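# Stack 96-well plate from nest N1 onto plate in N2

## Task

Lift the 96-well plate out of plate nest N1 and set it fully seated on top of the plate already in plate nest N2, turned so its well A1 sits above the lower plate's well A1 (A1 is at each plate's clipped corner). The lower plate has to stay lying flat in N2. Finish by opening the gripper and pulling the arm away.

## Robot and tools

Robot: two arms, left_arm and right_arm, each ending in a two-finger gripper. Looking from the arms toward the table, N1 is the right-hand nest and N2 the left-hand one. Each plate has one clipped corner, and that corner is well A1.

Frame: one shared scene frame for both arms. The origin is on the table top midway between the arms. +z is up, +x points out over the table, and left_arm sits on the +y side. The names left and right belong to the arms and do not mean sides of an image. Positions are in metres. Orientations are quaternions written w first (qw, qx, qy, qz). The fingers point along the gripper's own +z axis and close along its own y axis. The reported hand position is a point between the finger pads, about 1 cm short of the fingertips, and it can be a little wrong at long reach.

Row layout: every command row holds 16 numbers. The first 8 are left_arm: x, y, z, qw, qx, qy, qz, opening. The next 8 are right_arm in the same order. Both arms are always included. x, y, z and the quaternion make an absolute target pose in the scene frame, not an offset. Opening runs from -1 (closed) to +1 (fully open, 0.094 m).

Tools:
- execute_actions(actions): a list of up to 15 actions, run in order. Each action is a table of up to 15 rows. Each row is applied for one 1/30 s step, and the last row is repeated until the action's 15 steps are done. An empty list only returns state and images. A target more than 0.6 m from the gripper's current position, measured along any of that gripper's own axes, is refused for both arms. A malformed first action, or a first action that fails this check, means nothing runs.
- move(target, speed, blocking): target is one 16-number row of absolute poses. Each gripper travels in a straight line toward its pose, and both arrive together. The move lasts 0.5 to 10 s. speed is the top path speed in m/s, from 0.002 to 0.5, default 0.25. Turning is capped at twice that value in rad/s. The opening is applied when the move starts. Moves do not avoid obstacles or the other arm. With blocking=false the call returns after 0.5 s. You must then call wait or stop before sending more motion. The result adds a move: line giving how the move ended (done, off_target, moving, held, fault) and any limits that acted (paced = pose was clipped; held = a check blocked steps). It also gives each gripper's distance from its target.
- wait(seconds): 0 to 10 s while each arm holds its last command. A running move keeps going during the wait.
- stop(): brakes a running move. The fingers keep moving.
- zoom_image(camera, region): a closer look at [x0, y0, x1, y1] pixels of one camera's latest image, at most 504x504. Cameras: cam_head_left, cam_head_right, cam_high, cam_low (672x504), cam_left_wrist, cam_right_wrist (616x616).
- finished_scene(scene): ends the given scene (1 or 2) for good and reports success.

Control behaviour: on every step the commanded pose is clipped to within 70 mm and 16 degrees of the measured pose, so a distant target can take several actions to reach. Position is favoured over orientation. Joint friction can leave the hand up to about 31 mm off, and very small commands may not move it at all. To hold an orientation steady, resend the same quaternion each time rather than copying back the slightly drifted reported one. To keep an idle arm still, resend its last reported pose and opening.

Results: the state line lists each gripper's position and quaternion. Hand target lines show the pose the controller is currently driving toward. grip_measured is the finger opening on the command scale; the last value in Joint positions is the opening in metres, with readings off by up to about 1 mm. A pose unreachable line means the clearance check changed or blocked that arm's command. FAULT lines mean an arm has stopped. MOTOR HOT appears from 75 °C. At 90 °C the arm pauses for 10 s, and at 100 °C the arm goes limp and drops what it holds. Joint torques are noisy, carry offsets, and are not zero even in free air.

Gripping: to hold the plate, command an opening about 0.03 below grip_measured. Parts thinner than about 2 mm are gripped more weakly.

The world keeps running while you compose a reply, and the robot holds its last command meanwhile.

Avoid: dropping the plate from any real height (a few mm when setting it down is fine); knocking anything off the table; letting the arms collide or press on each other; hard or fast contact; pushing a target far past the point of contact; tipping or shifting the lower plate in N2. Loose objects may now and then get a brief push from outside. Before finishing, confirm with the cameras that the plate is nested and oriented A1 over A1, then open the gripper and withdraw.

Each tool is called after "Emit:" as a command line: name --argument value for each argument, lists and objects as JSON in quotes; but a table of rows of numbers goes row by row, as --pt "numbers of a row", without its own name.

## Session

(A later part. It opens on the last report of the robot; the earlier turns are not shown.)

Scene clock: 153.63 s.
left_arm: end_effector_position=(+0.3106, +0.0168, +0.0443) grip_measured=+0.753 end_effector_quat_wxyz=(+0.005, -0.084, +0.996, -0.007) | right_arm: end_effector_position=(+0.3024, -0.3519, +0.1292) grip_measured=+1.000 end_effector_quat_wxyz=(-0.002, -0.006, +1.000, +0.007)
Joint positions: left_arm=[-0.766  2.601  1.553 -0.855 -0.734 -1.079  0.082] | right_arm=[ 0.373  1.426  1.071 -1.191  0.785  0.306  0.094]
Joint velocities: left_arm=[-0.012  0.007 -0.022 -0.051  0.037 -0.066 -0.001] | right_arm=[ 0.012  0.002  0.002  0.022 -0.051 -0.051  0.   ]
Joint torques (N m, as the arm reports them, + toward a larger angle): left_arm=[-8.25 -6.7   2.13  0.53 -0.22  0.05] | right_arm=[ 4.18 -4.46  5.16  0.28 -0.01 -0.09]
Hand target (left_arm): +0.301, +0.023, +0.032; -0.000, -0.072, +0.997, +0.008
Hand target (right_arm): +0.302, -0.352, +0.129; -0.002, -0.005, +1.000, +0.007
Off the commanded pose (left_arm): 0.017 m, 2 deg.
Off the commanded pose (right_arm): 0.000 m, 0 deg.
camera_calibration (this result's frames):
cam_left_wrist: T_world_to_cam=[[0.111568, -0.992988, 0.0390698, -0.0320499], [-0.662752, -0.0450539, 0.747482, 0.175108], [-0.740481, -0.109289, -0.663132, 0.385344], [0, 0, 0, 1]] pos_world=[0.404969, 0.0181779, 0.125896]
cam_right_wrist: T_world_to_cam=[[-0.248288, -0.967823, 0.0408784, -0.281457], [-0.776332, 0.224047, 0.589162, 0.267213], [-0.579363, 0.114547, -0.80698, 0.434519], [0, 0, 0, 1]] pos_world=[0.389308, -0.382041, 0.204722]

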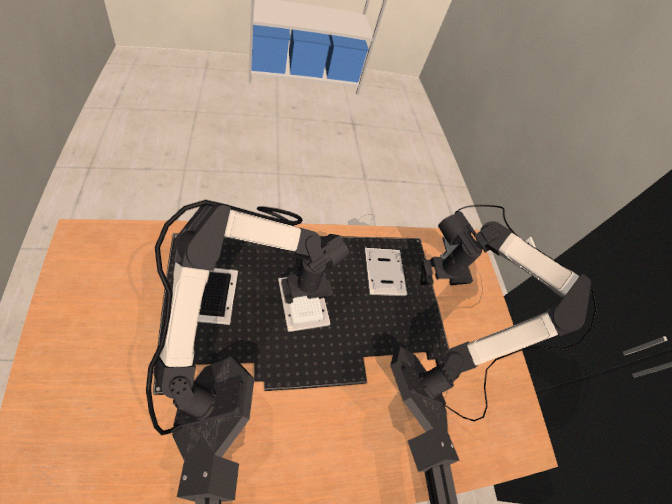

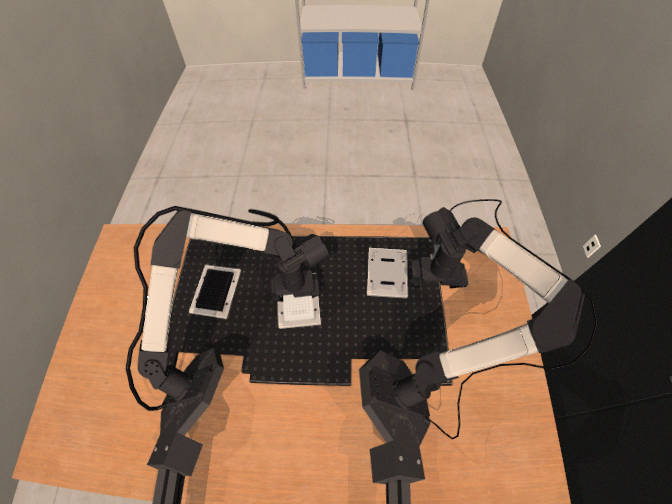

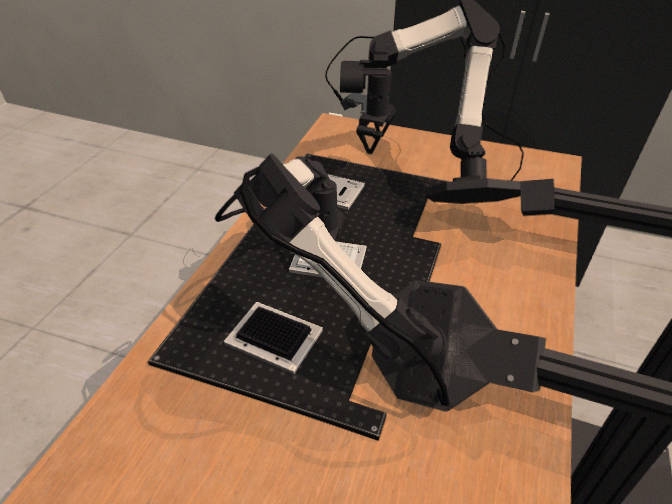

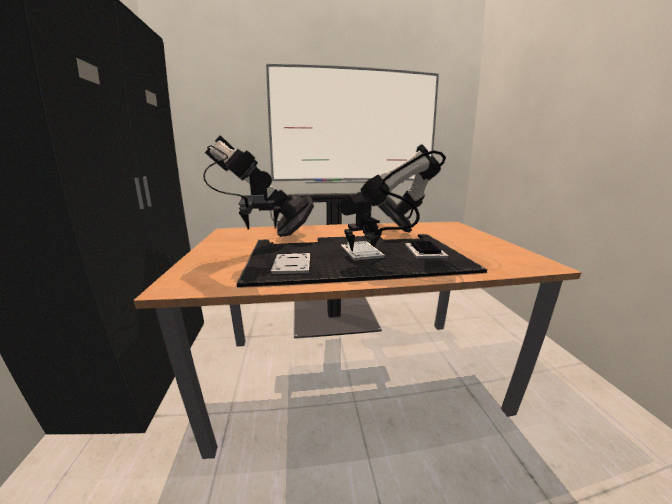

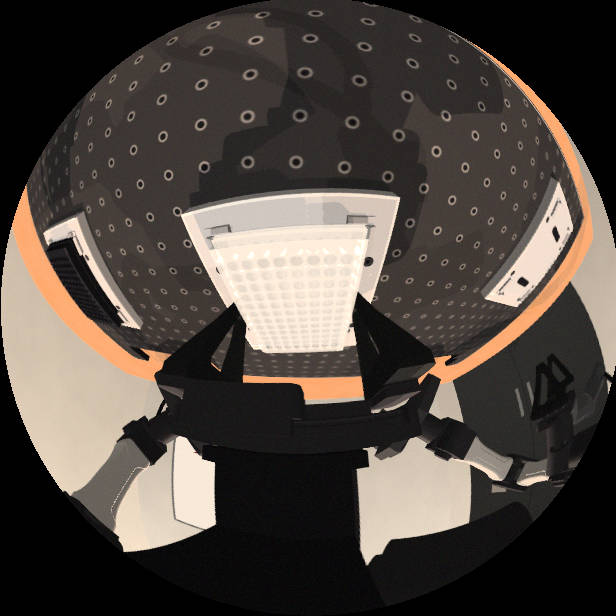

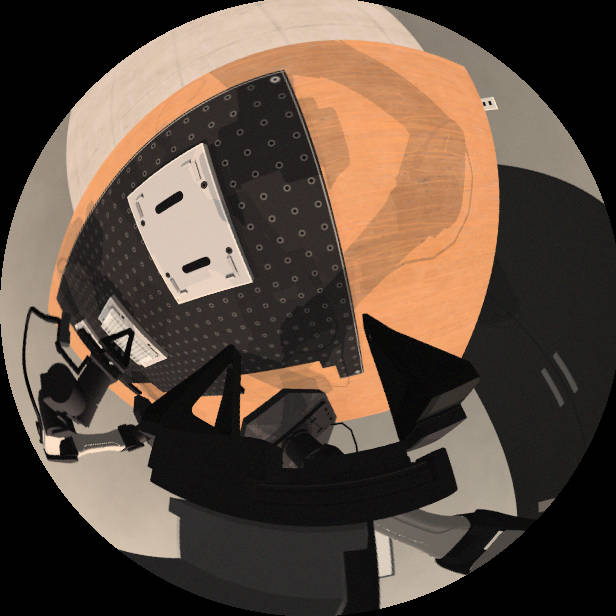

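Emit:
move --target '[0.315,0.016,0.066,0.004,-0.084,0.996,-0.005,0.7,0.3024,-0.3519,0.1292,-0.002,-0.005,1,0.007,1]' --speed 0.03

Emit:
zoom_image --camera "cam_left_wrist" --region '[170,160,420,380]'

Scene clock: 158.93 s.
left_arm: end_effector_position=(+0.3103, +0.0178, +0.0579) grip_measured=+0.753 end_effector_quat_wxyz=(+0.004, -0.077, +0.997, +0.001) | right_arm: end_effector_position=(+0.3024, -0.3519, +0.1292) grip_measured=+1.000 end_effector_quat_wxyz=(-0.002, -0.006, +1.000, +0.007)
Joint positions: left_arm=[-0.791  2.601  1.595 -0.936 -0.733 -1.109  0.082] | right_arm=[ 0.373  1.426  1.071 -1.191  0.785  0.306  0.094]
Joint velocities: left_arm=[ 0.007 -0.012 -0.002 -0.095  0.037 -0.007  0.   ] | right_arm=[ 0.007 -0.002 -0.007  0.007 -0.051 -0.022  0.   ]
Joint torques (N m, as the arm reports them, + toward a larger angle): left_arm=[-9.89 -8.27  6.38  0.12 -0.03 -0.14] | right_arm=[ 4.18 -4.45  5.15  0.28 -0.01 -0.1 ]
Hand target (left_arm): +0.315, +0.016, +0.066; +0.004, -0.084, +0.996, -0.006
Hand target (right_arm): +0.302, -0.352, +0.129; -0.002, -0.005, +1.000, +0.007
Off the commanded pose (left_arm): 0.010 m, 1 deg.
Off the commanded pose (right_arm): 0.000 m, 0 deg.
move: done
camera_calibration (this result's frames):
cam_left_wrist: T_world_to_cam=[[0.0979091, -0.994922, 0.0233276, -0.0263642], [-0.661644, -0.0475664, 0.748308, 0.164432], [-0.743398, -0.0887007, -0.662942, 0.394729], [0, 0, 0, 1]] pos_world=[0.404817, 0.0166039, 0.139251]
cam_right_wrist: T_world_to_cam=[[-0.248288, -0.967823, 0.0408784, -0.281457], [-0.776332, 0.224047, 0.589162, 0.267213], [-0.579363, 0.114547, -0.80698, 0.434519], [0, 0, 0, 1]] pos_world=[0.389308, -0.382041, 0.204722]

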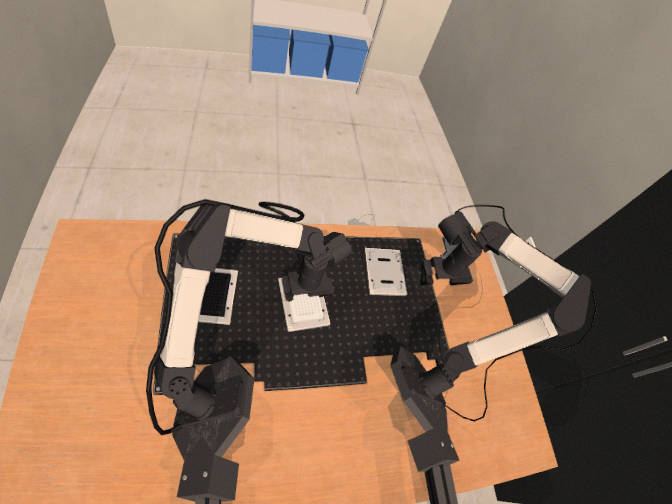

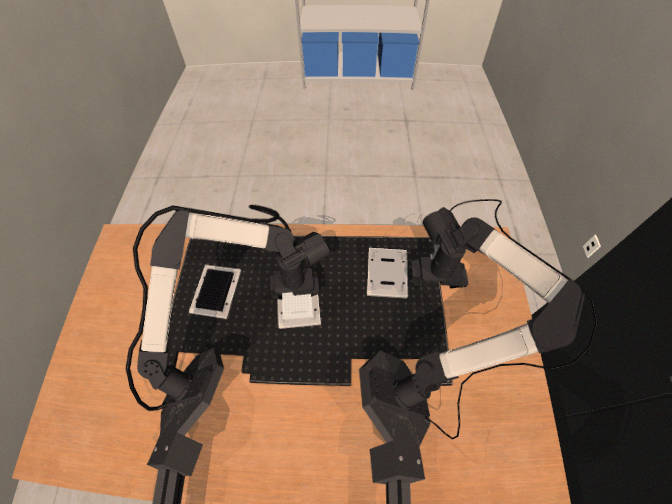

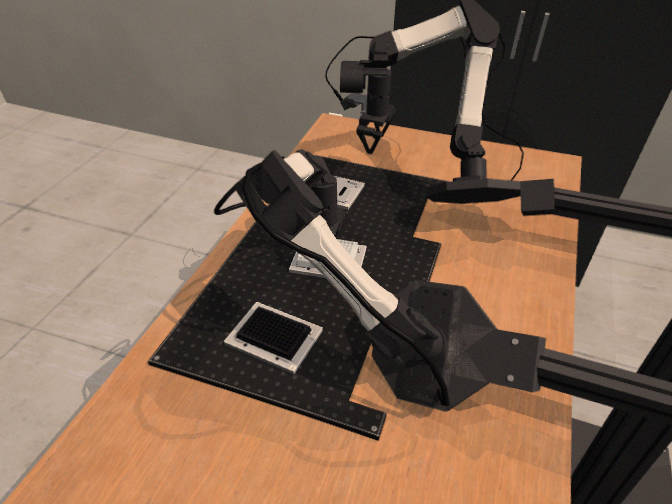

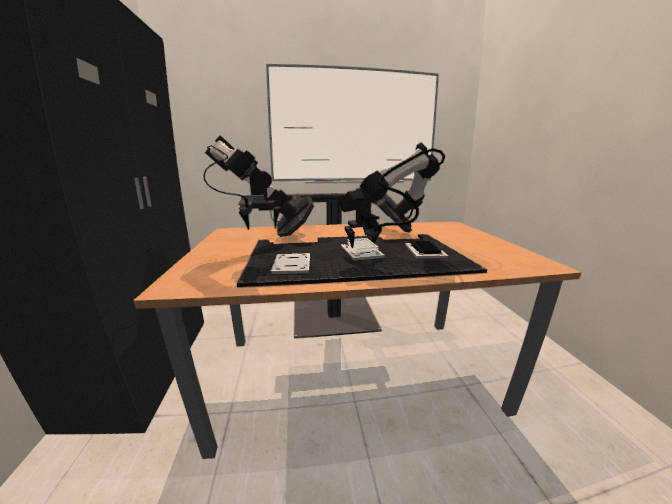

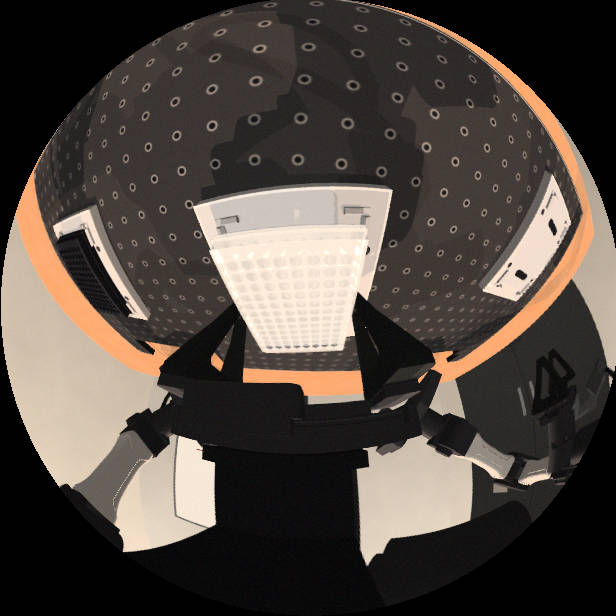

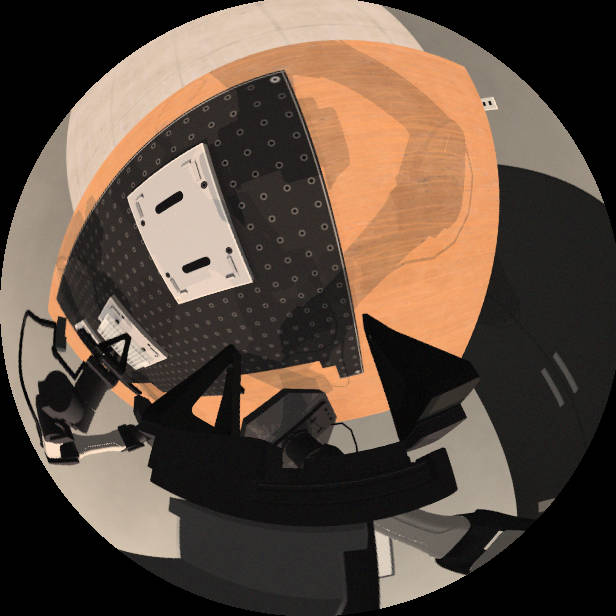

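Region (170, 160, 420, 380) of cam_left_wrist's 616x616 image, scaled by 2.016, with more detail than that image has; it fills the top 444 rows of this view, and the rest is white.

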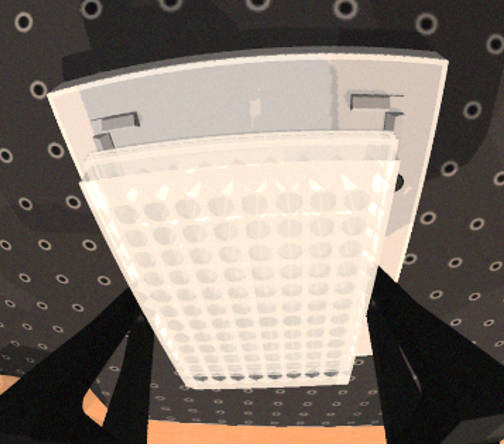

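Emit:
move --target '[0.315,0.03,0.1,0.004,-0.07,0.997,-0.005,0.7,0.3024,-0.3519,0.1292,-0.002,-0.005,1,0.007,1]' --speed 0.08

Emit:
move --target '[0.333,0.28,0.09,0.004,0.06,0.998,-0.005,0.7,0.3024,-0.3519,0.1292,-0.002,-0.005,1,0.007,1]' --speed 0.12

Emit:
move --target '[0.33,0.28,0.062,0.004,0.066,0.998,0,0.7,0.3024,-0.3519,0.1292,-0.002,-0.005,1,0.007,1]' --speed 0.03

Emit:
zoom_image --camera "cam_left_wrist" --region '[170,160,420,380]'

Scene clock: 166.37 s.
left_arm: end_effector_position=(+0.3085, +0.0305, +0.0892) grip_measured=+0.753 end_effector_quat_wxyz=(+0.003, -0.061, +0.998, +0.003) | right_arm: end_effector_position=(+0.3024, -0.3519, +0.1292) grip_measured=+1.000 end_effector_quat_wxyz=(-0.002, -0.006, +1.000, +0.007)
Joint positions: left_arm=[-0.832  2.538  1.605 -1.051 -0.718 -1.131  0.082] | right_arm=[ 0.373  1.426  1.071 -1.191  0.785  0.306  0.094]
Joint velocities: left_arm=[ 0.007  0.002 -0.022 -0.007  0.022 -0.022 -0.   ] | right_arm=[-0.002 -0.022 -0.017 -0.022  0.007  0.037  0.   ]
Joint torques (N m, as the arm reports them, + toward a larger angle): left_arm=[-9.55 -8.67  6.56  0.12 -0.02 -0.16] | right_arm=[ 4.19 -4.47  5.15  0.28 -0.01 -0.1 ]
Hand target (left_arm): +0.314, +0.030, +0.100; +0.004, -0.070, +0.998, -0.006
Hand target (right_arm): +0.302, -0.352, +0.129; -0.002, -0.005, +1.000, +0.007
Off the commanded pose (left_arm): 0.013 m, 1 deg.
Off the commanded pose (right_arm): 0.000 m, 0 deg.
move: off_target (left_arm)
camera_calibration (this result's frames):
cam_left_wrist: T_world_to_cam=[[0.0646844, -0.997743, 0.0180315, -0.00355167], [-0.661157, -0.0293149, 0.749675, 0.139568], [-0.747454, -0.060414, -0.661561, 0.415536], [0, 0, 0, 1]] pos_world=[0.4031, 0.0256519, 0.170336]
cam_right_wrist: T_world_to_cam=[[-0.248288, -0.967823, 0.0408784, -0.281457], [-0.776332, 0.224047, 0.589162, 0.267213], [-0.579363, 0.114547, -0.80698, 0.434519], [0, 0, 0, 1]] pos_world=[0.389308, -0.382041, 0.204722]

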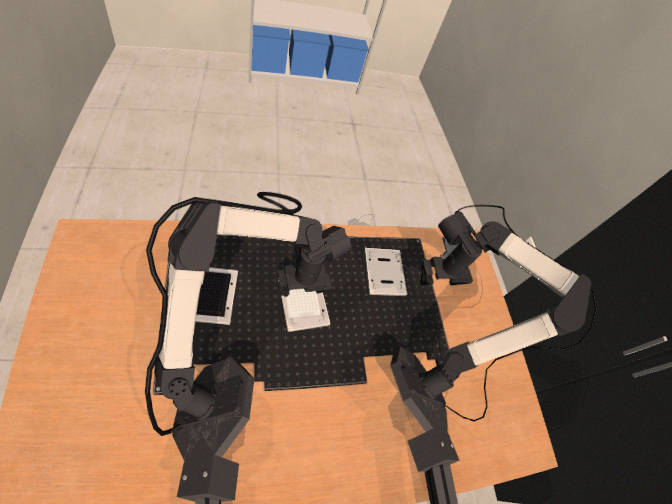

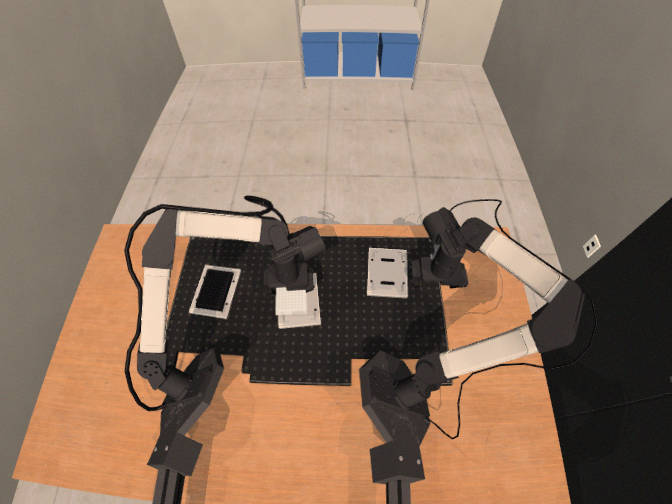

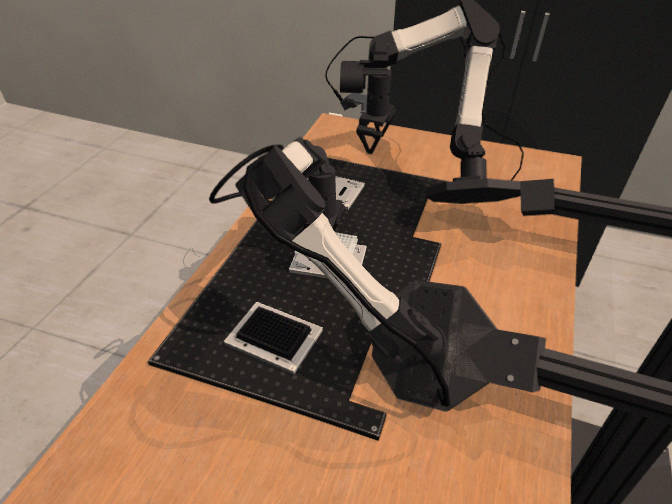

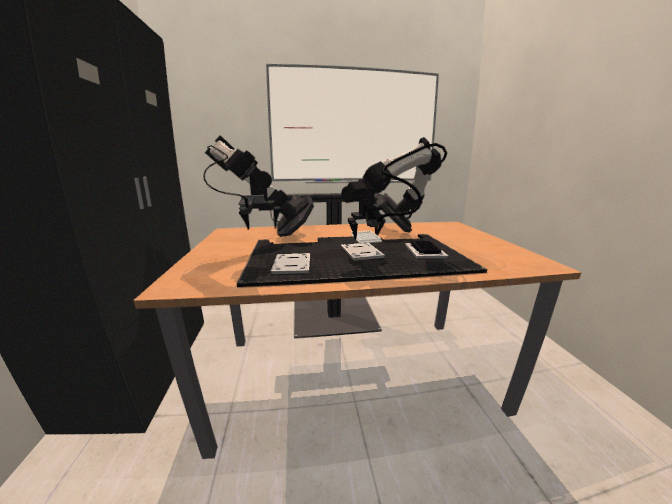

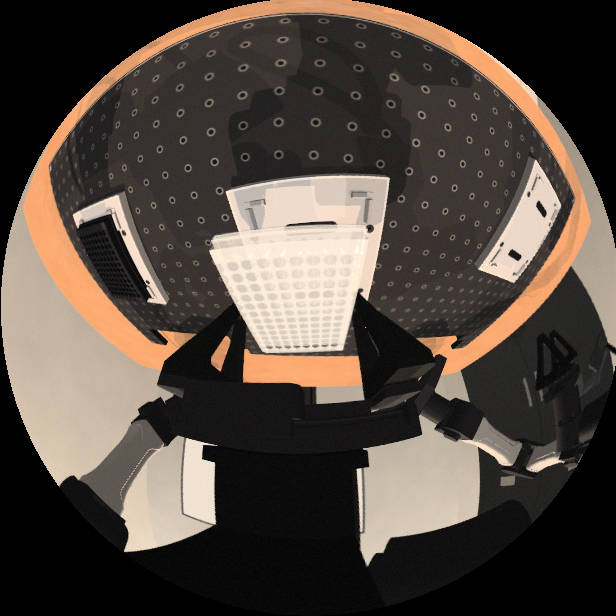

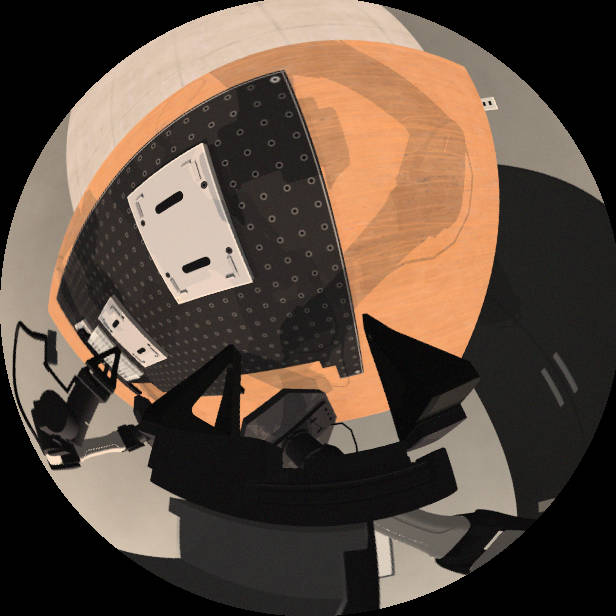

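Scene clock: 169.03 s.
left_arm: end_effector_position=(+0.3373, +0.2801, +0.0899) grip_measured=+0.753 end_effector_quat_wxyz=(+0.000, +0.056, +0.998, +0.000) | right_arm: end_effector_position=(+0.3024, -0.3519, +0.1292) grip_measured=+1.000 end_effector_quat_wxyz=(-0.002, -0.006, +1.000, +0.007)
Joint positions: left_arm=[-0.403  1.705  1.088 -0.958 -0.801 -0.314  0.082] | right_arm=[ 0.373  1.426  1.071 -1.191  0.785  0.306  0.094]
Joint velocities: left_arm=[ 0.007  0.007  0.012 -0.051  0.022  0.081 -0.   ] | right_arm=[ 0.007 -0.027 -0.002 -0.022  0.037 -0.022  0.   ]
Joint torques (N m, as the arm reports them, + toward a larger angle): left_arm=[-5.72 -5.72  2.26  0.6  -0.1   0.06] | right_arm=[ 4.19 -4.45  5.15  0.28  0.   -0.1 ]
Hand target (left_arm): +0.333, +0.283, +0.088; +0.002, +0.059, +0.998, +0.003
Hand target (right_arm): +0.302, -0.352, +0.129; -0.002, -0.005, +1.000, +0.007
Off the commanded pose (left_arm): 0.004 m, 1 deg.
Off the commanded pose (right_arm): 0.000 m, 0 deg.
move: done
camera_calibration (this result's frames):
cam_left_wrist: T_world_to_cam=[[-0.16835, -0.985428, 0.0243113, 0.318214], [-0.644592, 0.128714, 0.753613, 0.115244], [-0.745761, 0.1112, -0.656868, 0.403568], [0, 0, 0, 1]] pos_world=[0.428822, 0.253867, 0.170505]
cam_right_wrist: T_world_to_cam=[[-0.248288, -0.967823, 0.0408784, -0.281457], [-0.776332, 0.224047, 0.589162, 0.267213], [-0.579363, 0.114547, -0.80698, 0.434519], [0, 0, 0, 1]] pos_world=[0.389308, -0.382041, 0.204722]

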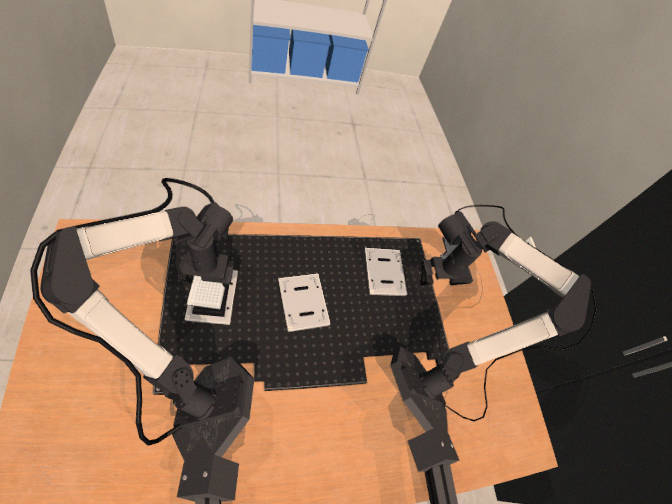

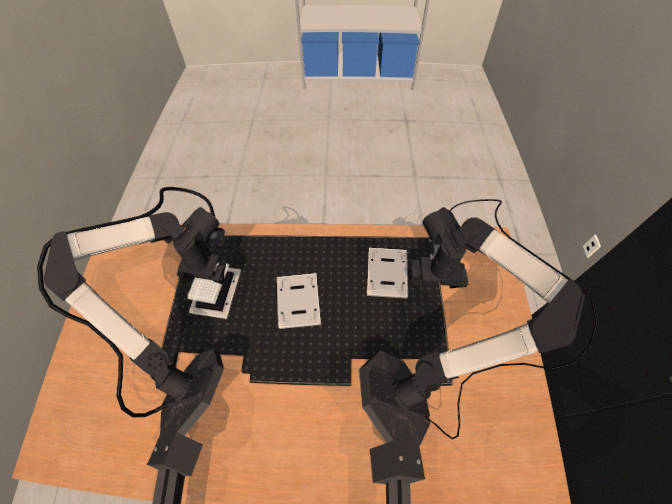

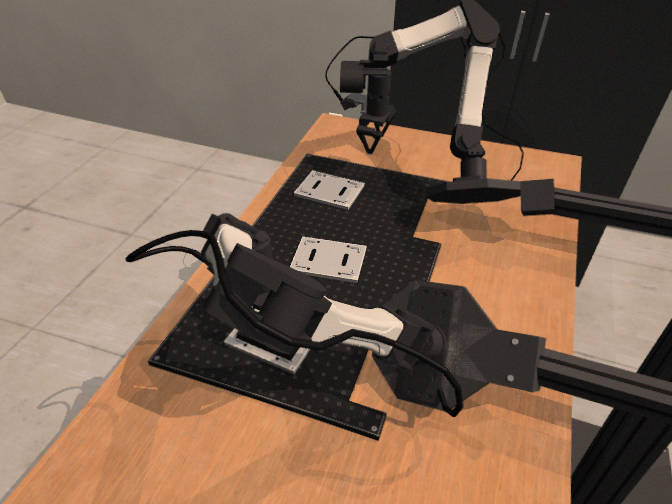

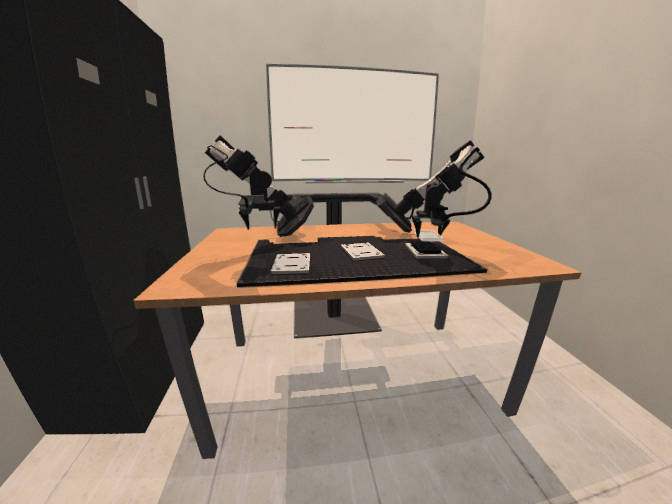

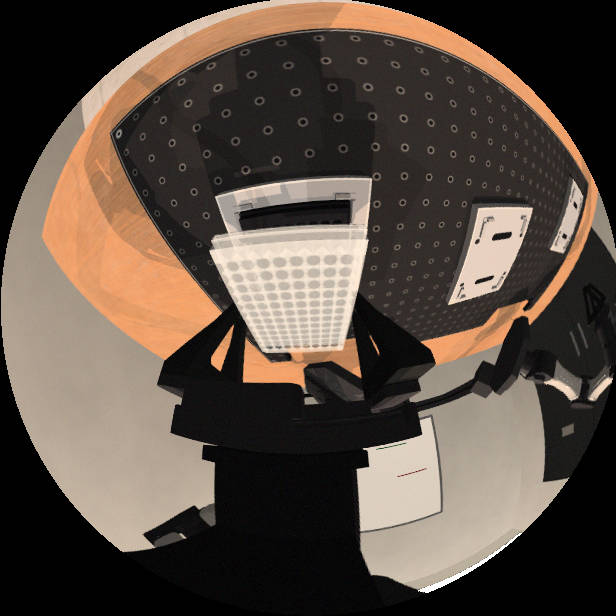

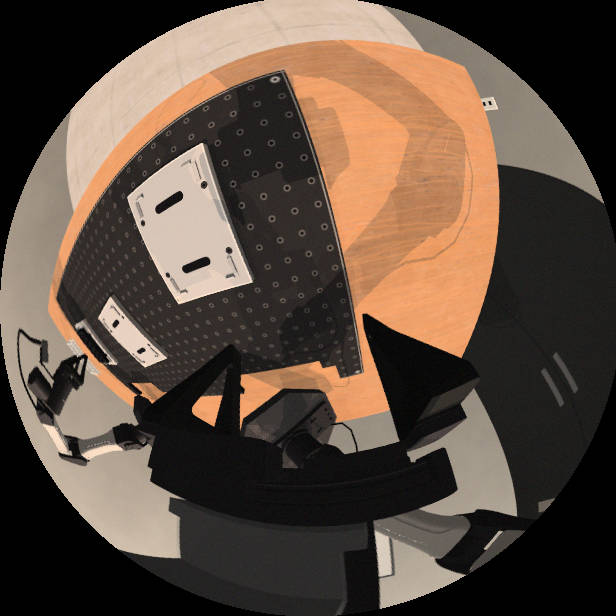

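Scene clock: 170.43 s.
left_arm: end_effector_position=(+0.3338, +0.2794, +0.0654) grip_measured=+0.753 end_effector_quat_wxyz=(+0.003, +0.065, +0.998, -0.000) | right_arm: end_effector_position=(+0.3024, -0.3519, +0.1292) grip_measured=+1.000 end_effector_quat_wxyz=(-0.002, -0.006, +1.000, +0.007)
Joint positions: left_arm=[-0.347  1.705  1.005 -0.81  -0.801 -0.212  0.082] | right_arm=[ 0.373  1.426  1.071 -1.191  0.785  0.306  0.094]
Joint velocities: left_arm=[ 0.007 -0.007 -0.007  0.007 -0.007 -0.007  0.001] | right_arm=[ 0.012 -0.007 -0.007  0.037 -0.007  0.007  0.   ]
Joint torques (N m, as the arm reports them, + toward a larger angle): left_arm=[-5.43 -5.11  2.44  0.62 -0.06  0.04] | right_arm=[ 4.18 -4.45  5.15  0.28  0.   -0.1 ]
Hand target (left_arm): +0.330, +0.280, +0.062; +0.003, +0.066, +0.998, +0.001
Hand target (right_arm): +0.302, -0.352, +0.129; -0.002, -0.005, +1.000, +0.007
Off the commanded pose (left_arm): 0.005 m, 0 deg.
Off the commanded pose (right_arm): 0.000 m, 0 deg.
move: done
camera_calibration (this result's frames):
cam_left_wrist: T_world_to_cam=[[-0.18461, -0.982521, 0.0239043, 0.322139], [-0.646808, 0.139772, 0.749735, 0.129438], [-0.739972, 0.122947, -0.661306, 0.379917], [0, 0, 0, 1]] pos_world=[0.42432, 0.251707, 0.146496]
cam_right_wrist: T_world_to_cam=[[-0.248288, -0.967823, 0.0408784, -0.281457], [-0.776332, 0.224047, 0.589162, 0.267213], [-0.579363, 0.114547, -0.80698, 0.434519], [0, 0, 0, 1]] pos_world=[0.389308, -0.382041, 0.204722]

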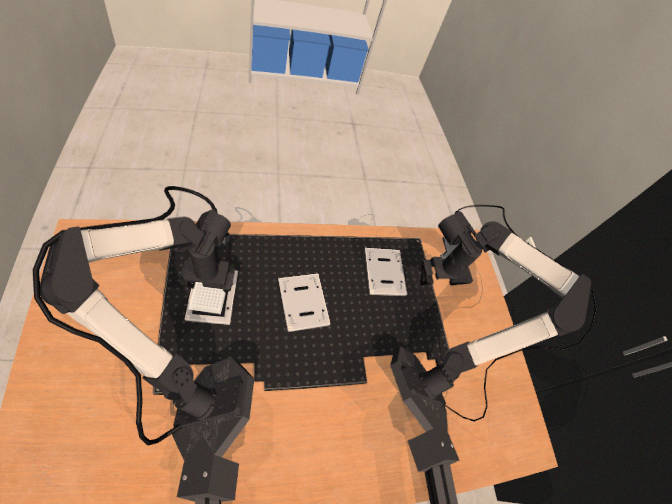

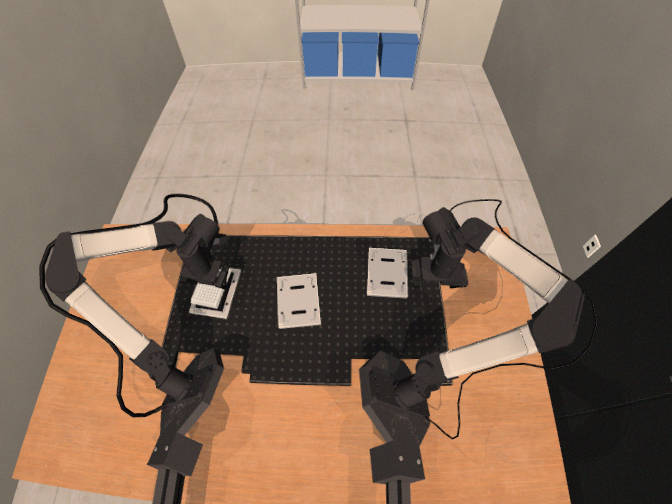

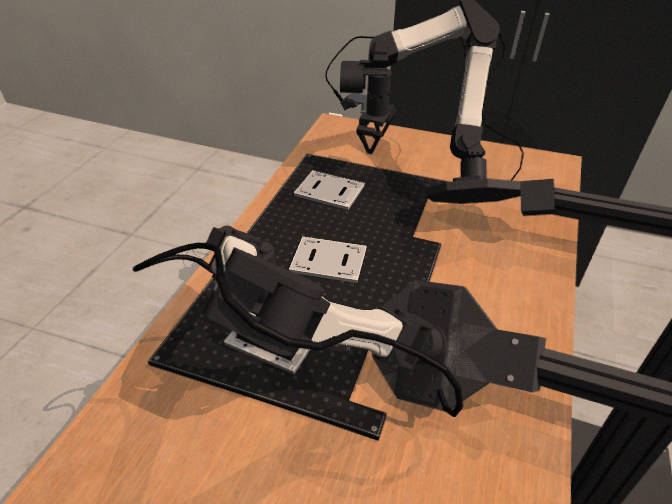

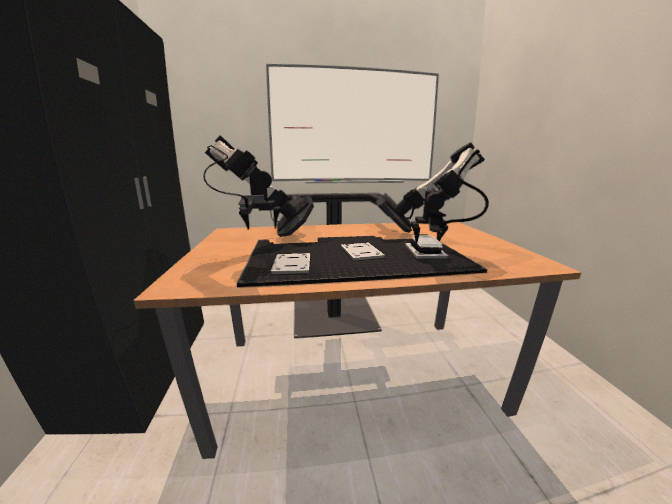

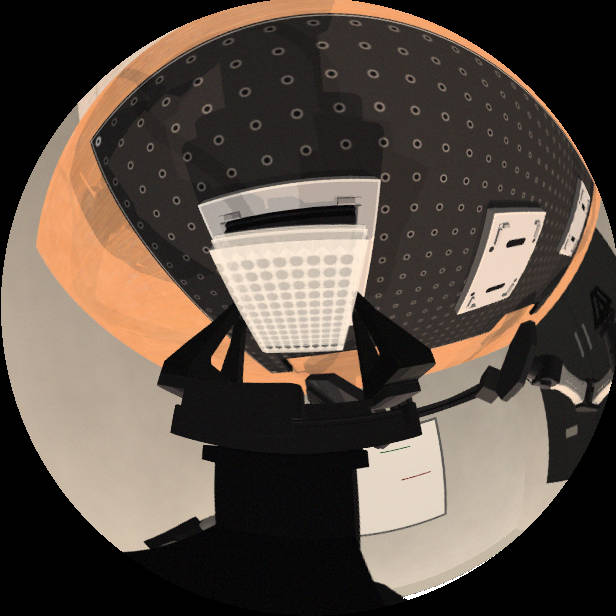

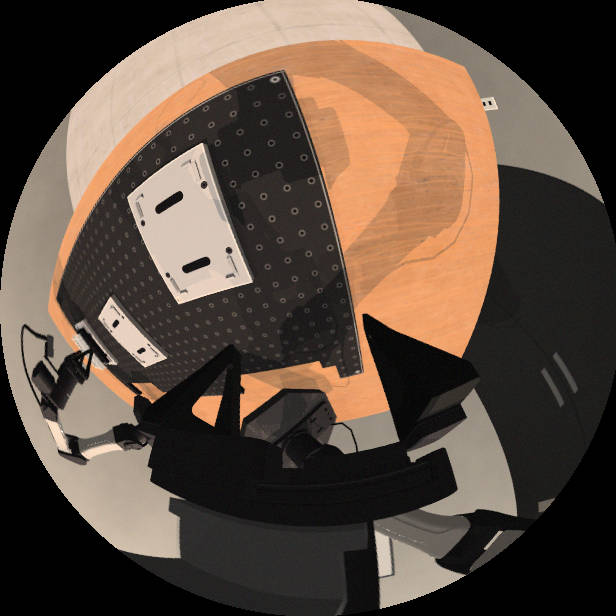

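Region (170, 160, 420, 380) of cam_left_wrist's 616x616 image, scaled by 2.016, with more detail than that image has; it fills the top 444 rows of this view, and the rest is white.

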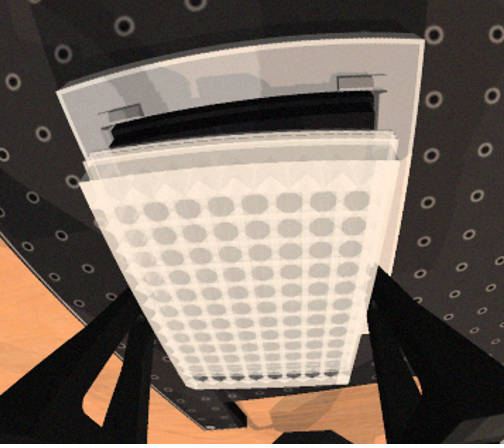

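Emit:
execute_actions --actions '[[[0.33,0.279,0.058,0.004,0.045,0.999,0,0.7,0.3024,-0.3519,0.1292,-0.002,-0.005,1,0.007,1]],[[0.33,0.2785,0.054,0.004,0.033,0.999,0,0.7,0.3024,-0.3519,0.1292,-0.002,-0.005,1,0.007,1]]]'

Emit:
zoom_image --camera "cam_left_wrist" --region '[170,160,420,380]'

Scene clock: 176.33 s.
left_arm: end_effector_position=(+0.3382, +0.2800, +0.0605) grip_measured=+0.753 end_effector_quat_wxyz=(+0.010, +0.036, +0.999, -0.002) | right_arm: end_effector_position=(+0.3024, -0.3519, +0.1292) grip_measured=+1.000 end_effector_quat_wxyz=(-0.002, -0.006, +1.000, +0.007)
Joint positions: left_arm=[-0.331  1.705  0.995 -0.762 -0.801 -0.232  0.082] | right_arm=[ 0.373  1.426  1.071 -1.191  0.785  0.306  0.094]
Joint velocities: left_arm=[-0.022  0.002  0.002  0.022 -0.037 -0.022  0.   ] | right_arm=[ 0.007 -0.007  0.022 -0.051 -0.051 -0.051  0.   ]
Joint torques (N m, as the arm reports them, + toward a larger angle): left_arm=[-5.43 -4.56  1.77  0.64 -0.04 -0.17] | right_arm=[ 4.19 -4.46  5.15  0.28  0.   -0.1 ]
Hand target (left_arm): +0.330, +0.279, +0.054; +0.004, +0.033, +0.999, +0.000
Hand target (right_arm): +0.302, -0.352, +0.129; -0.002, -0.005, +1.000, +0.007
Off the commanded pose (left_arm): 0.011 m, 1 deg.
Off the commanded pose (right_arm): 0.000 m, 0 deg.
camera_calibration (this result's frames):
cam_left_wrist: T_world_to_cam=[[-0.127497, -0.991505, 0.025737, 0.306833], [-0.664233, 0.104626, 0.740168, 0.152208], [-0.736573, 0.0772735, -0.67193, 0.392188], [0, 0, 0, 1]] pos_world=[0.429097, 0.257996, 0.142966]
cam_right_wrist: T_world_to_cam=[[-0.248288, -0.967823, 0.0408784, -0.281457], [-0.776332, 0.224047, 0.589162, 0.267213], [-0.579363, 0.114547, -0.80698, 0.434519], [0, 0, 0, 1]] pos_world=[0.389308, -0.382041, 0.204722]

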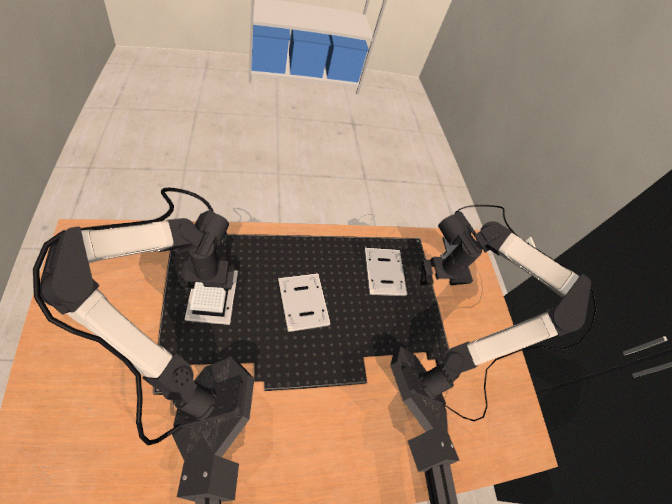

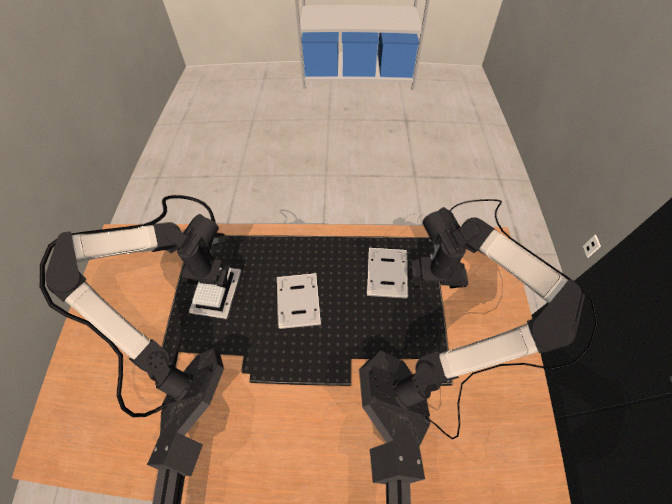

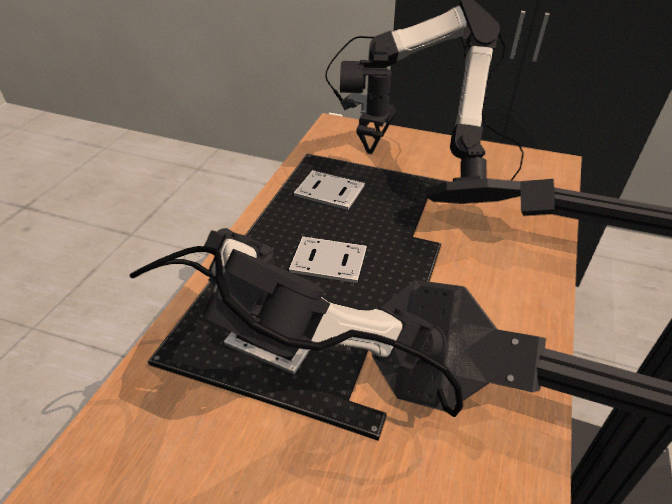

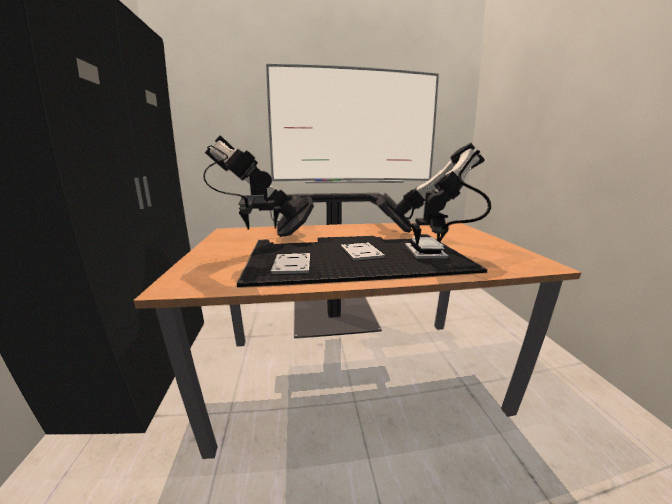

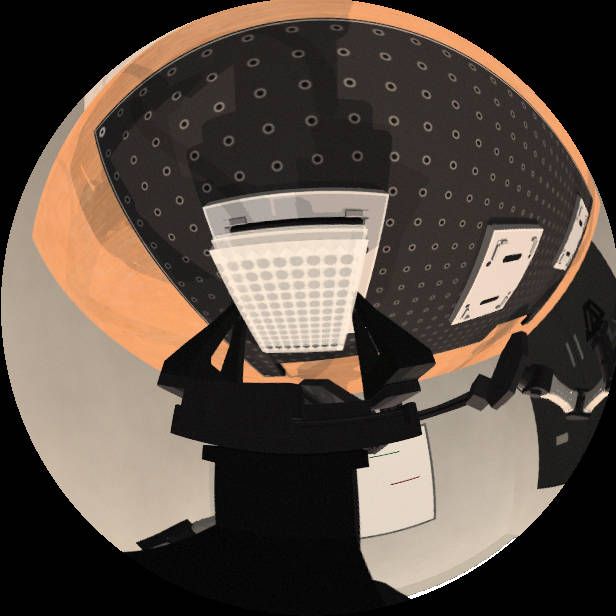

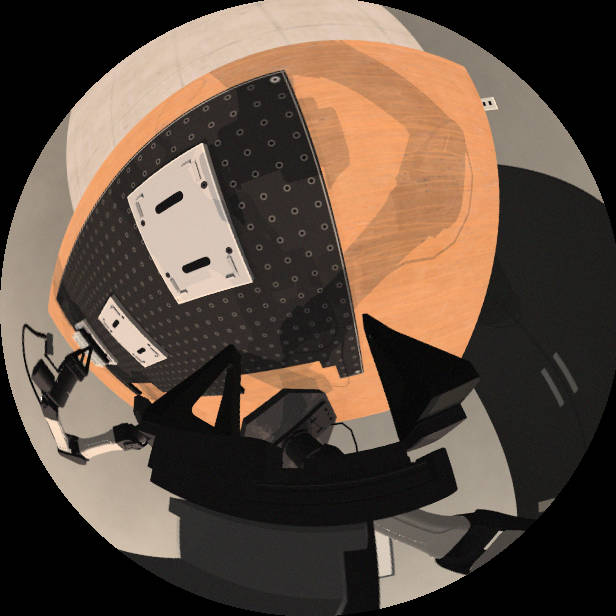

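Region (170, 160, 420, 380) of cam_left_wrist's 616x616 image, scaled by 2.016, with more detail than that image has; it fills the top 444 rows of this view, and the rest is white.

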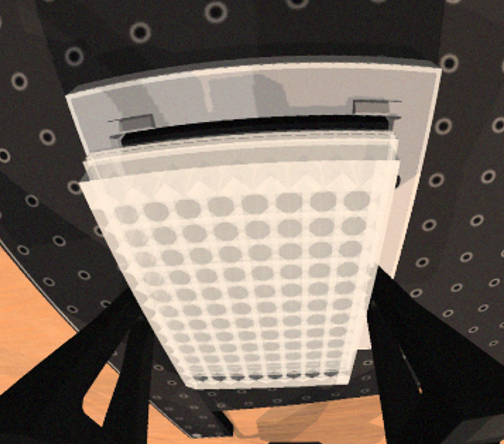

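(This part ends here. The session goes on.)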